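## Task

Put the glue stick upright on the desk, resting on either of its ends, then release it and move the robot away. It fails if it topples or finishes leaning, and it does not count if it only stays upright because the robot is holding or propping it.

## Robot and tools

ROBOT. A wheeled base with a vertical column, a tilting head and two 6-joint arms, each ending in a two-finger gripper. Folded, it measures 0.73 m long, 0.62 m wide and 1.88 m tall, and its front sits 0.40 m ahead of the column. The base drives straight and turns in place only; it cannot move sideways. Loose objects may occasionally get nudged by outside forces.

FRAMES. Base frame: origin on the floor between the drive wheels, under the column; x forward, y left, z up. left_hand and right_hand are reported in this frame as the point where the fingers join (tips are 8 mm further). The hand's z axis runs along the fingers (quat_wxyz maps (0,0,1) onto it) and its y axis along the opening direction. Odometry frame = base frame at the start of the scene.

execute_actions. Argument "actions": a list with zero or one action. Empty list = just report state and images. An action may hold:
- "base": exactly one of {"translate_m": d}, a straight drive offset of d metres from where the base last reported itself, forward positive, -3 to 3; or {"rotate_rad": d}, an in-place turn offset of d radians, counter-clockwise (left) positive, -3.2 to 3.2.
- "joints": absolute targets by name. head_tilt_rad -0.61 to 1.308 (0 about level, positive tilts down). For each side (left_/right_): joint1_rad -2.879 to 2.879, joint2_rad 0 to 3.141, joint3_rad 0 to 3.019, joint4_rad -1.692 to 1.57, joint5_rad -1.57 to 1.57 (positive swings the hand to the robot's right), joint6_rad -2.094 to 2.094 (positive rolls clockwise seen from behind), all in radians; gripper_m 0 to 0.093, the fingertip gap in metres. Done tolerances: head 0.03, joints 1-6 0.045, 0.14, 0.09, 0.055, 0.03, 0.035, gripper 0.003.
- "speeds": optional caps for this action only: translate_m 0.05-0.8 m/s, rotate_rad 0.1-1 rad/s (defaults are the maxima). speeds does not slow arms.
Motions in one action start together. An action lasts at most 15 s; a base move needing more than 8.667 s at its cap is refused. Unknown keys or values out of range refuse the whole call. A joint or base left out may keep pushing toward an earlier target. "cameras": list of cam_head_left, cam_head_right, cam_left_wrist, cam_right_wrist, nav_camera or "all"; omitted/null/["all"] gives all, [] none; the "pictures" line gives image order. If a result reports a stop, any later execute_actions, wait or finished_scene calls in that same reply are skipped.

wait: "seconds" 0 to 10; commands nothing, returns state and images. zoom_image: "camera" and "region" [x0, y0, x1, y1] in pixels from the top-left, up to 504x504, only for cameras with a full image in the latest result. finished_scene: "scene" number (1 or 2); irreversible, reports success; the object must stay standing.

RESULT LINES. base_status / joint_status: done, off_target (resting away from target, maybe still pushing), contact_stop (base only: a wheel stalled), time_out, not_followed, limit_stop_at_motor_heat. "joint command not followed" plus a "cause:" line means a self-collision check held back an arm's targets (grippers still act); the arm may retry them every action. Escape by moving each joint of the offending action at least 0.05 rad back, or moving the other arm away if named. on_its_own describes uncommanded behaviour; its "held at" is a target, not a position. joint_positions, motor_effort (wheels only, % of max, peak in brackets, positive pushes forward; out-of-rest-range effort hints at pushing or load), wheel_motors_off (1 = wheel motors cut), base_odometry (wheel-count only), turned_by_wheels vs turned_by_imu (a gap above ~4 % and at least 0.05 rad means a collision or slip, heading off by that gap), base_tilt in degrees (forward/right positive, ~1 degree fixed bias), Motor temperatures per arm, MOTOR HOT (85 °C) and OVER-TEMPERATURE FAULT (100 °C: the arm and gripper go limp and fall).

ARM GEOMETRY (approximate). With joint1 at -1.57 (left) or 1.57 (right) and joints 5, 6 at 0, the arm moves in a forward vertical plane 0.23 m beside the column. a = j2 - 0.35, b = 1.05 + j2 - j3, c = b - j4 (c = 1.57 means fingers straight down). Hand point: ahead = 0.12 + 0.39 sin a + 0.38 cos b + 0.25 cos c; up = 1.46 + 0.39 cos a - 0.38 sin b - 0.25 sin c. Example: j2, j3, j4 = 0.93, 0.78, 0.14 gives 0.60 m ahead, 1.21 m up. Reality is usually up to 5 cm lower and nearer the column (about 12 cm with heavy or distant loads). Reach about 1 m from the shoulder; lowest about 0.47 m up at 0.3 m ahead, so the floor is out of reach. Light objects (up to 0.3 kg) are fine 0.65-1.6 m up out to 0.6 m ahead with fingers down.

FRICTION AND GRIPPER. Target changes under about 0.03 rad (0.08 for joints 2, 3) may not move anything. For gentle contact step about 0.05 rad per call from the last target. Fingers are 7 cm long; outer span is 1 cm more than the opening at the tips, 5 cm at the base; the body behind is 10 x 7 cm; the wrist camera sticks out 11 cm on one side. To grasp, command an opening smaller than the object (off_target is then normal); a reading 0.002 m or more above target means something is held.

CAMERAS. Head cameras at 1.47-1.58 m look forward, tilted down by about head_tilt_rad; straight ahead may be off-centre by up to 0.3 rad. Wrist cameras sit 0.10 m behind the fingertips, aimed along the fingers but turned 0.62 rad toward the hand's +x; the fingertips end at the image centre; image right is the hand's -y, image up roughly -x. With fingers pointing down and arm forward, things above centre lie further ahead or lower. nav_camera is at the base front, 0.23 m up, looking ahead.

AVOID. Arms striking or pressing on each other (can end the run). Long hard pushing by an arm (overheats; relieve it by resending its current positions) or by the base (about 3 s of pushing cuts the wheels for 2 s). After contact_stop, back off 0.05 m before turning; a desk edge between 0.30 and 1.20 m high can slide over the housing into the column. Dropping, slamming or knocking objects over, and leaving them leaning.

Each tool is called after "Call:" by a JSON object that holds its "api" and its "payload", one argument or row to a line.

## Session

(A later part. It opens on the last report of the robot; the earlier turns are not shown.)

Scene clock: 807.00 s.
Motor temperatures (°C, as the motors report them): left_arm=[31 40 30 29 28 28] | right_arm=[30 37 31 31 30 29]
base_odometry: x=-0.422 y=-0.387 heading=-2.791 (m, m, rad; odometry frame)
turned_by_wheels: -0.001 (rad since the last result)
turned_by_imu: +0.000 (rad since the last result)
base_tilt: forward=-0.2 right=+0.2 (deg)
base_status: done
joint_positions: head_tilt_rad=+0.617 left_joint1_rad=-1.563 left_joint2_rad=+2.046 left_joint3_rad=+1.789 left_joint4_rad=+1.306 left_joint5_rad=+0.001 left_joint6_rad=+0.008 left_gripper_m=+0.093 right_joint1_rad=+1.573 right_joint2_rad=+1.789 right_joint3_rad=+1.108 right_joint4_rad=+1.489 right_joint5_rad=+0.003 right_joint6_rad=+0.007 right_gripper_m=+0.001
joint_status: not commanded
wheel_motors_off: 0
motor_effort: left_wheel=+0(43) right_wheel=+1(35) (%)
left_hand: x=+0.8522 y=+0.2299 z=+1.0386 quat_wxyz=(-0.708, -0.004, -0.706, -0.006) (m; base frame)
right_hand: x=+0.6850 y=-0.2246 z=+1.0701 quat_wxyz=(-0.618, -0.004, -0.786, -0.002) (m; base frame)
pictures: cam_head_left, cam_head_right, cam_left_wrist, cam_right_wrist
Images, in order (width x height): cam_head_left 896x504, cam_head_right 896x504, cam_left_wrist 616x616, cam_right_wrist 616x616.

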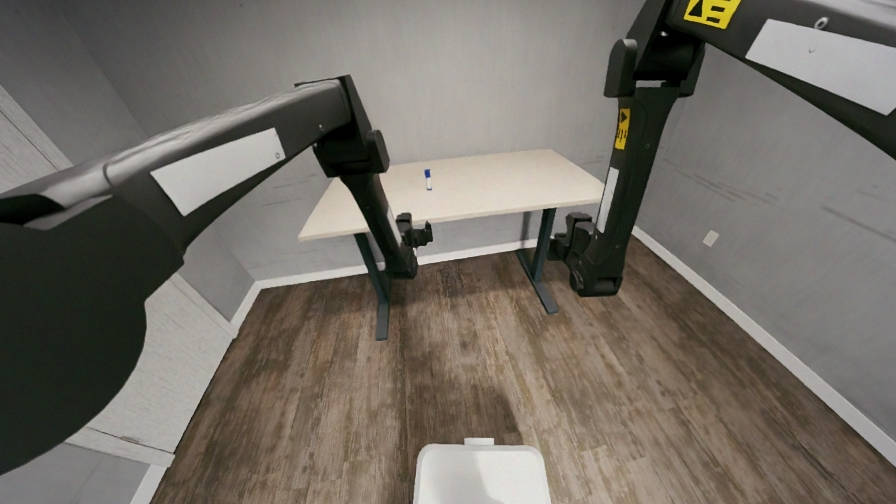

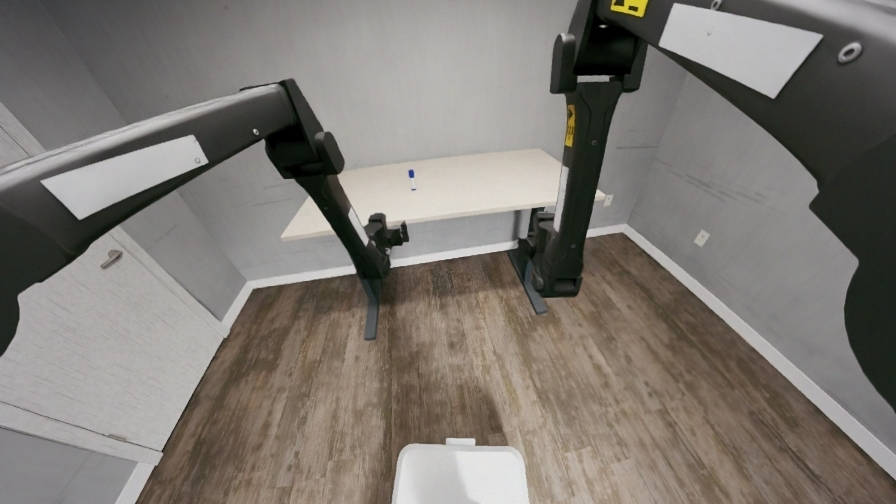

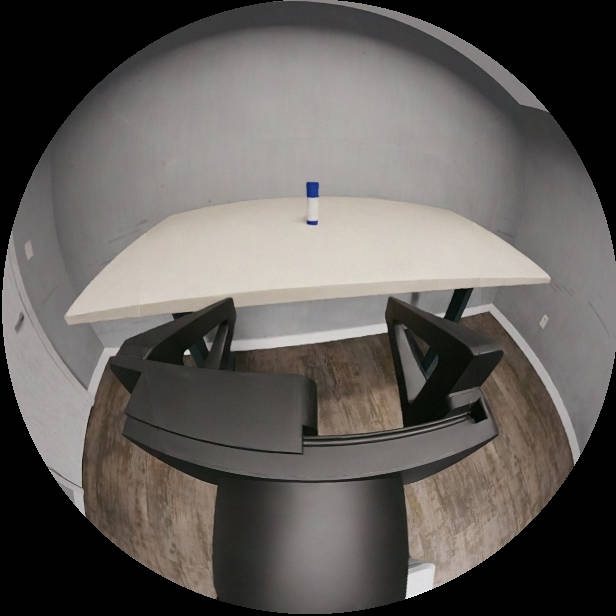

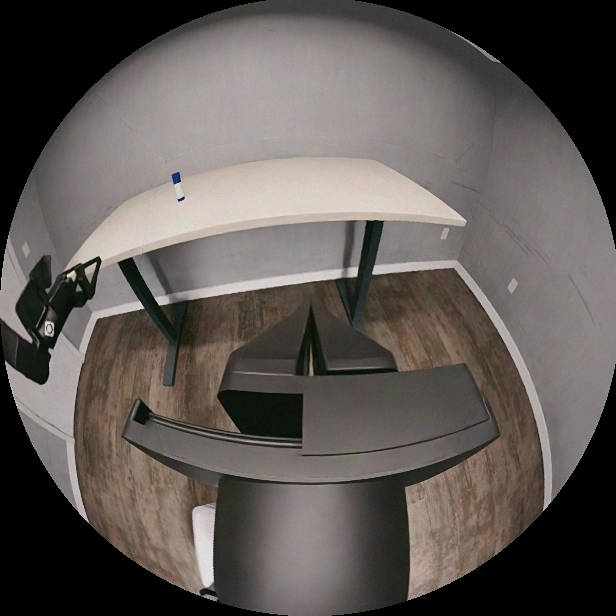

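Call:
{"api": "zoom_image", "payload": {
  "camera": "cam_left_wrist",
  "region": [260, 160, 370, 250]
}}

Region (260, 160, 370, 250) of cam_left_wrist's 616x616 image, scaled by 4.582, with more detail than that image has; it fills the top 412 rows of this view, and the rest is white.

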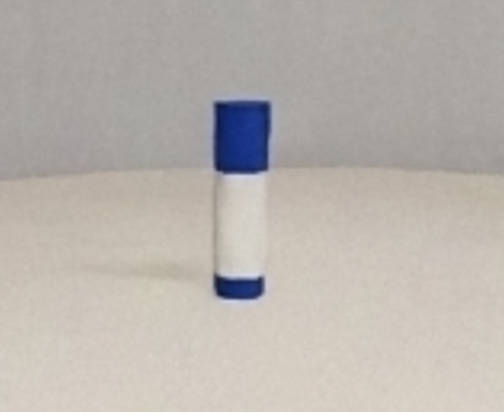

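Call:
{"api": "finished_scene", "payload": {
  "scene": 1
}}

The scene is finished: the task was done.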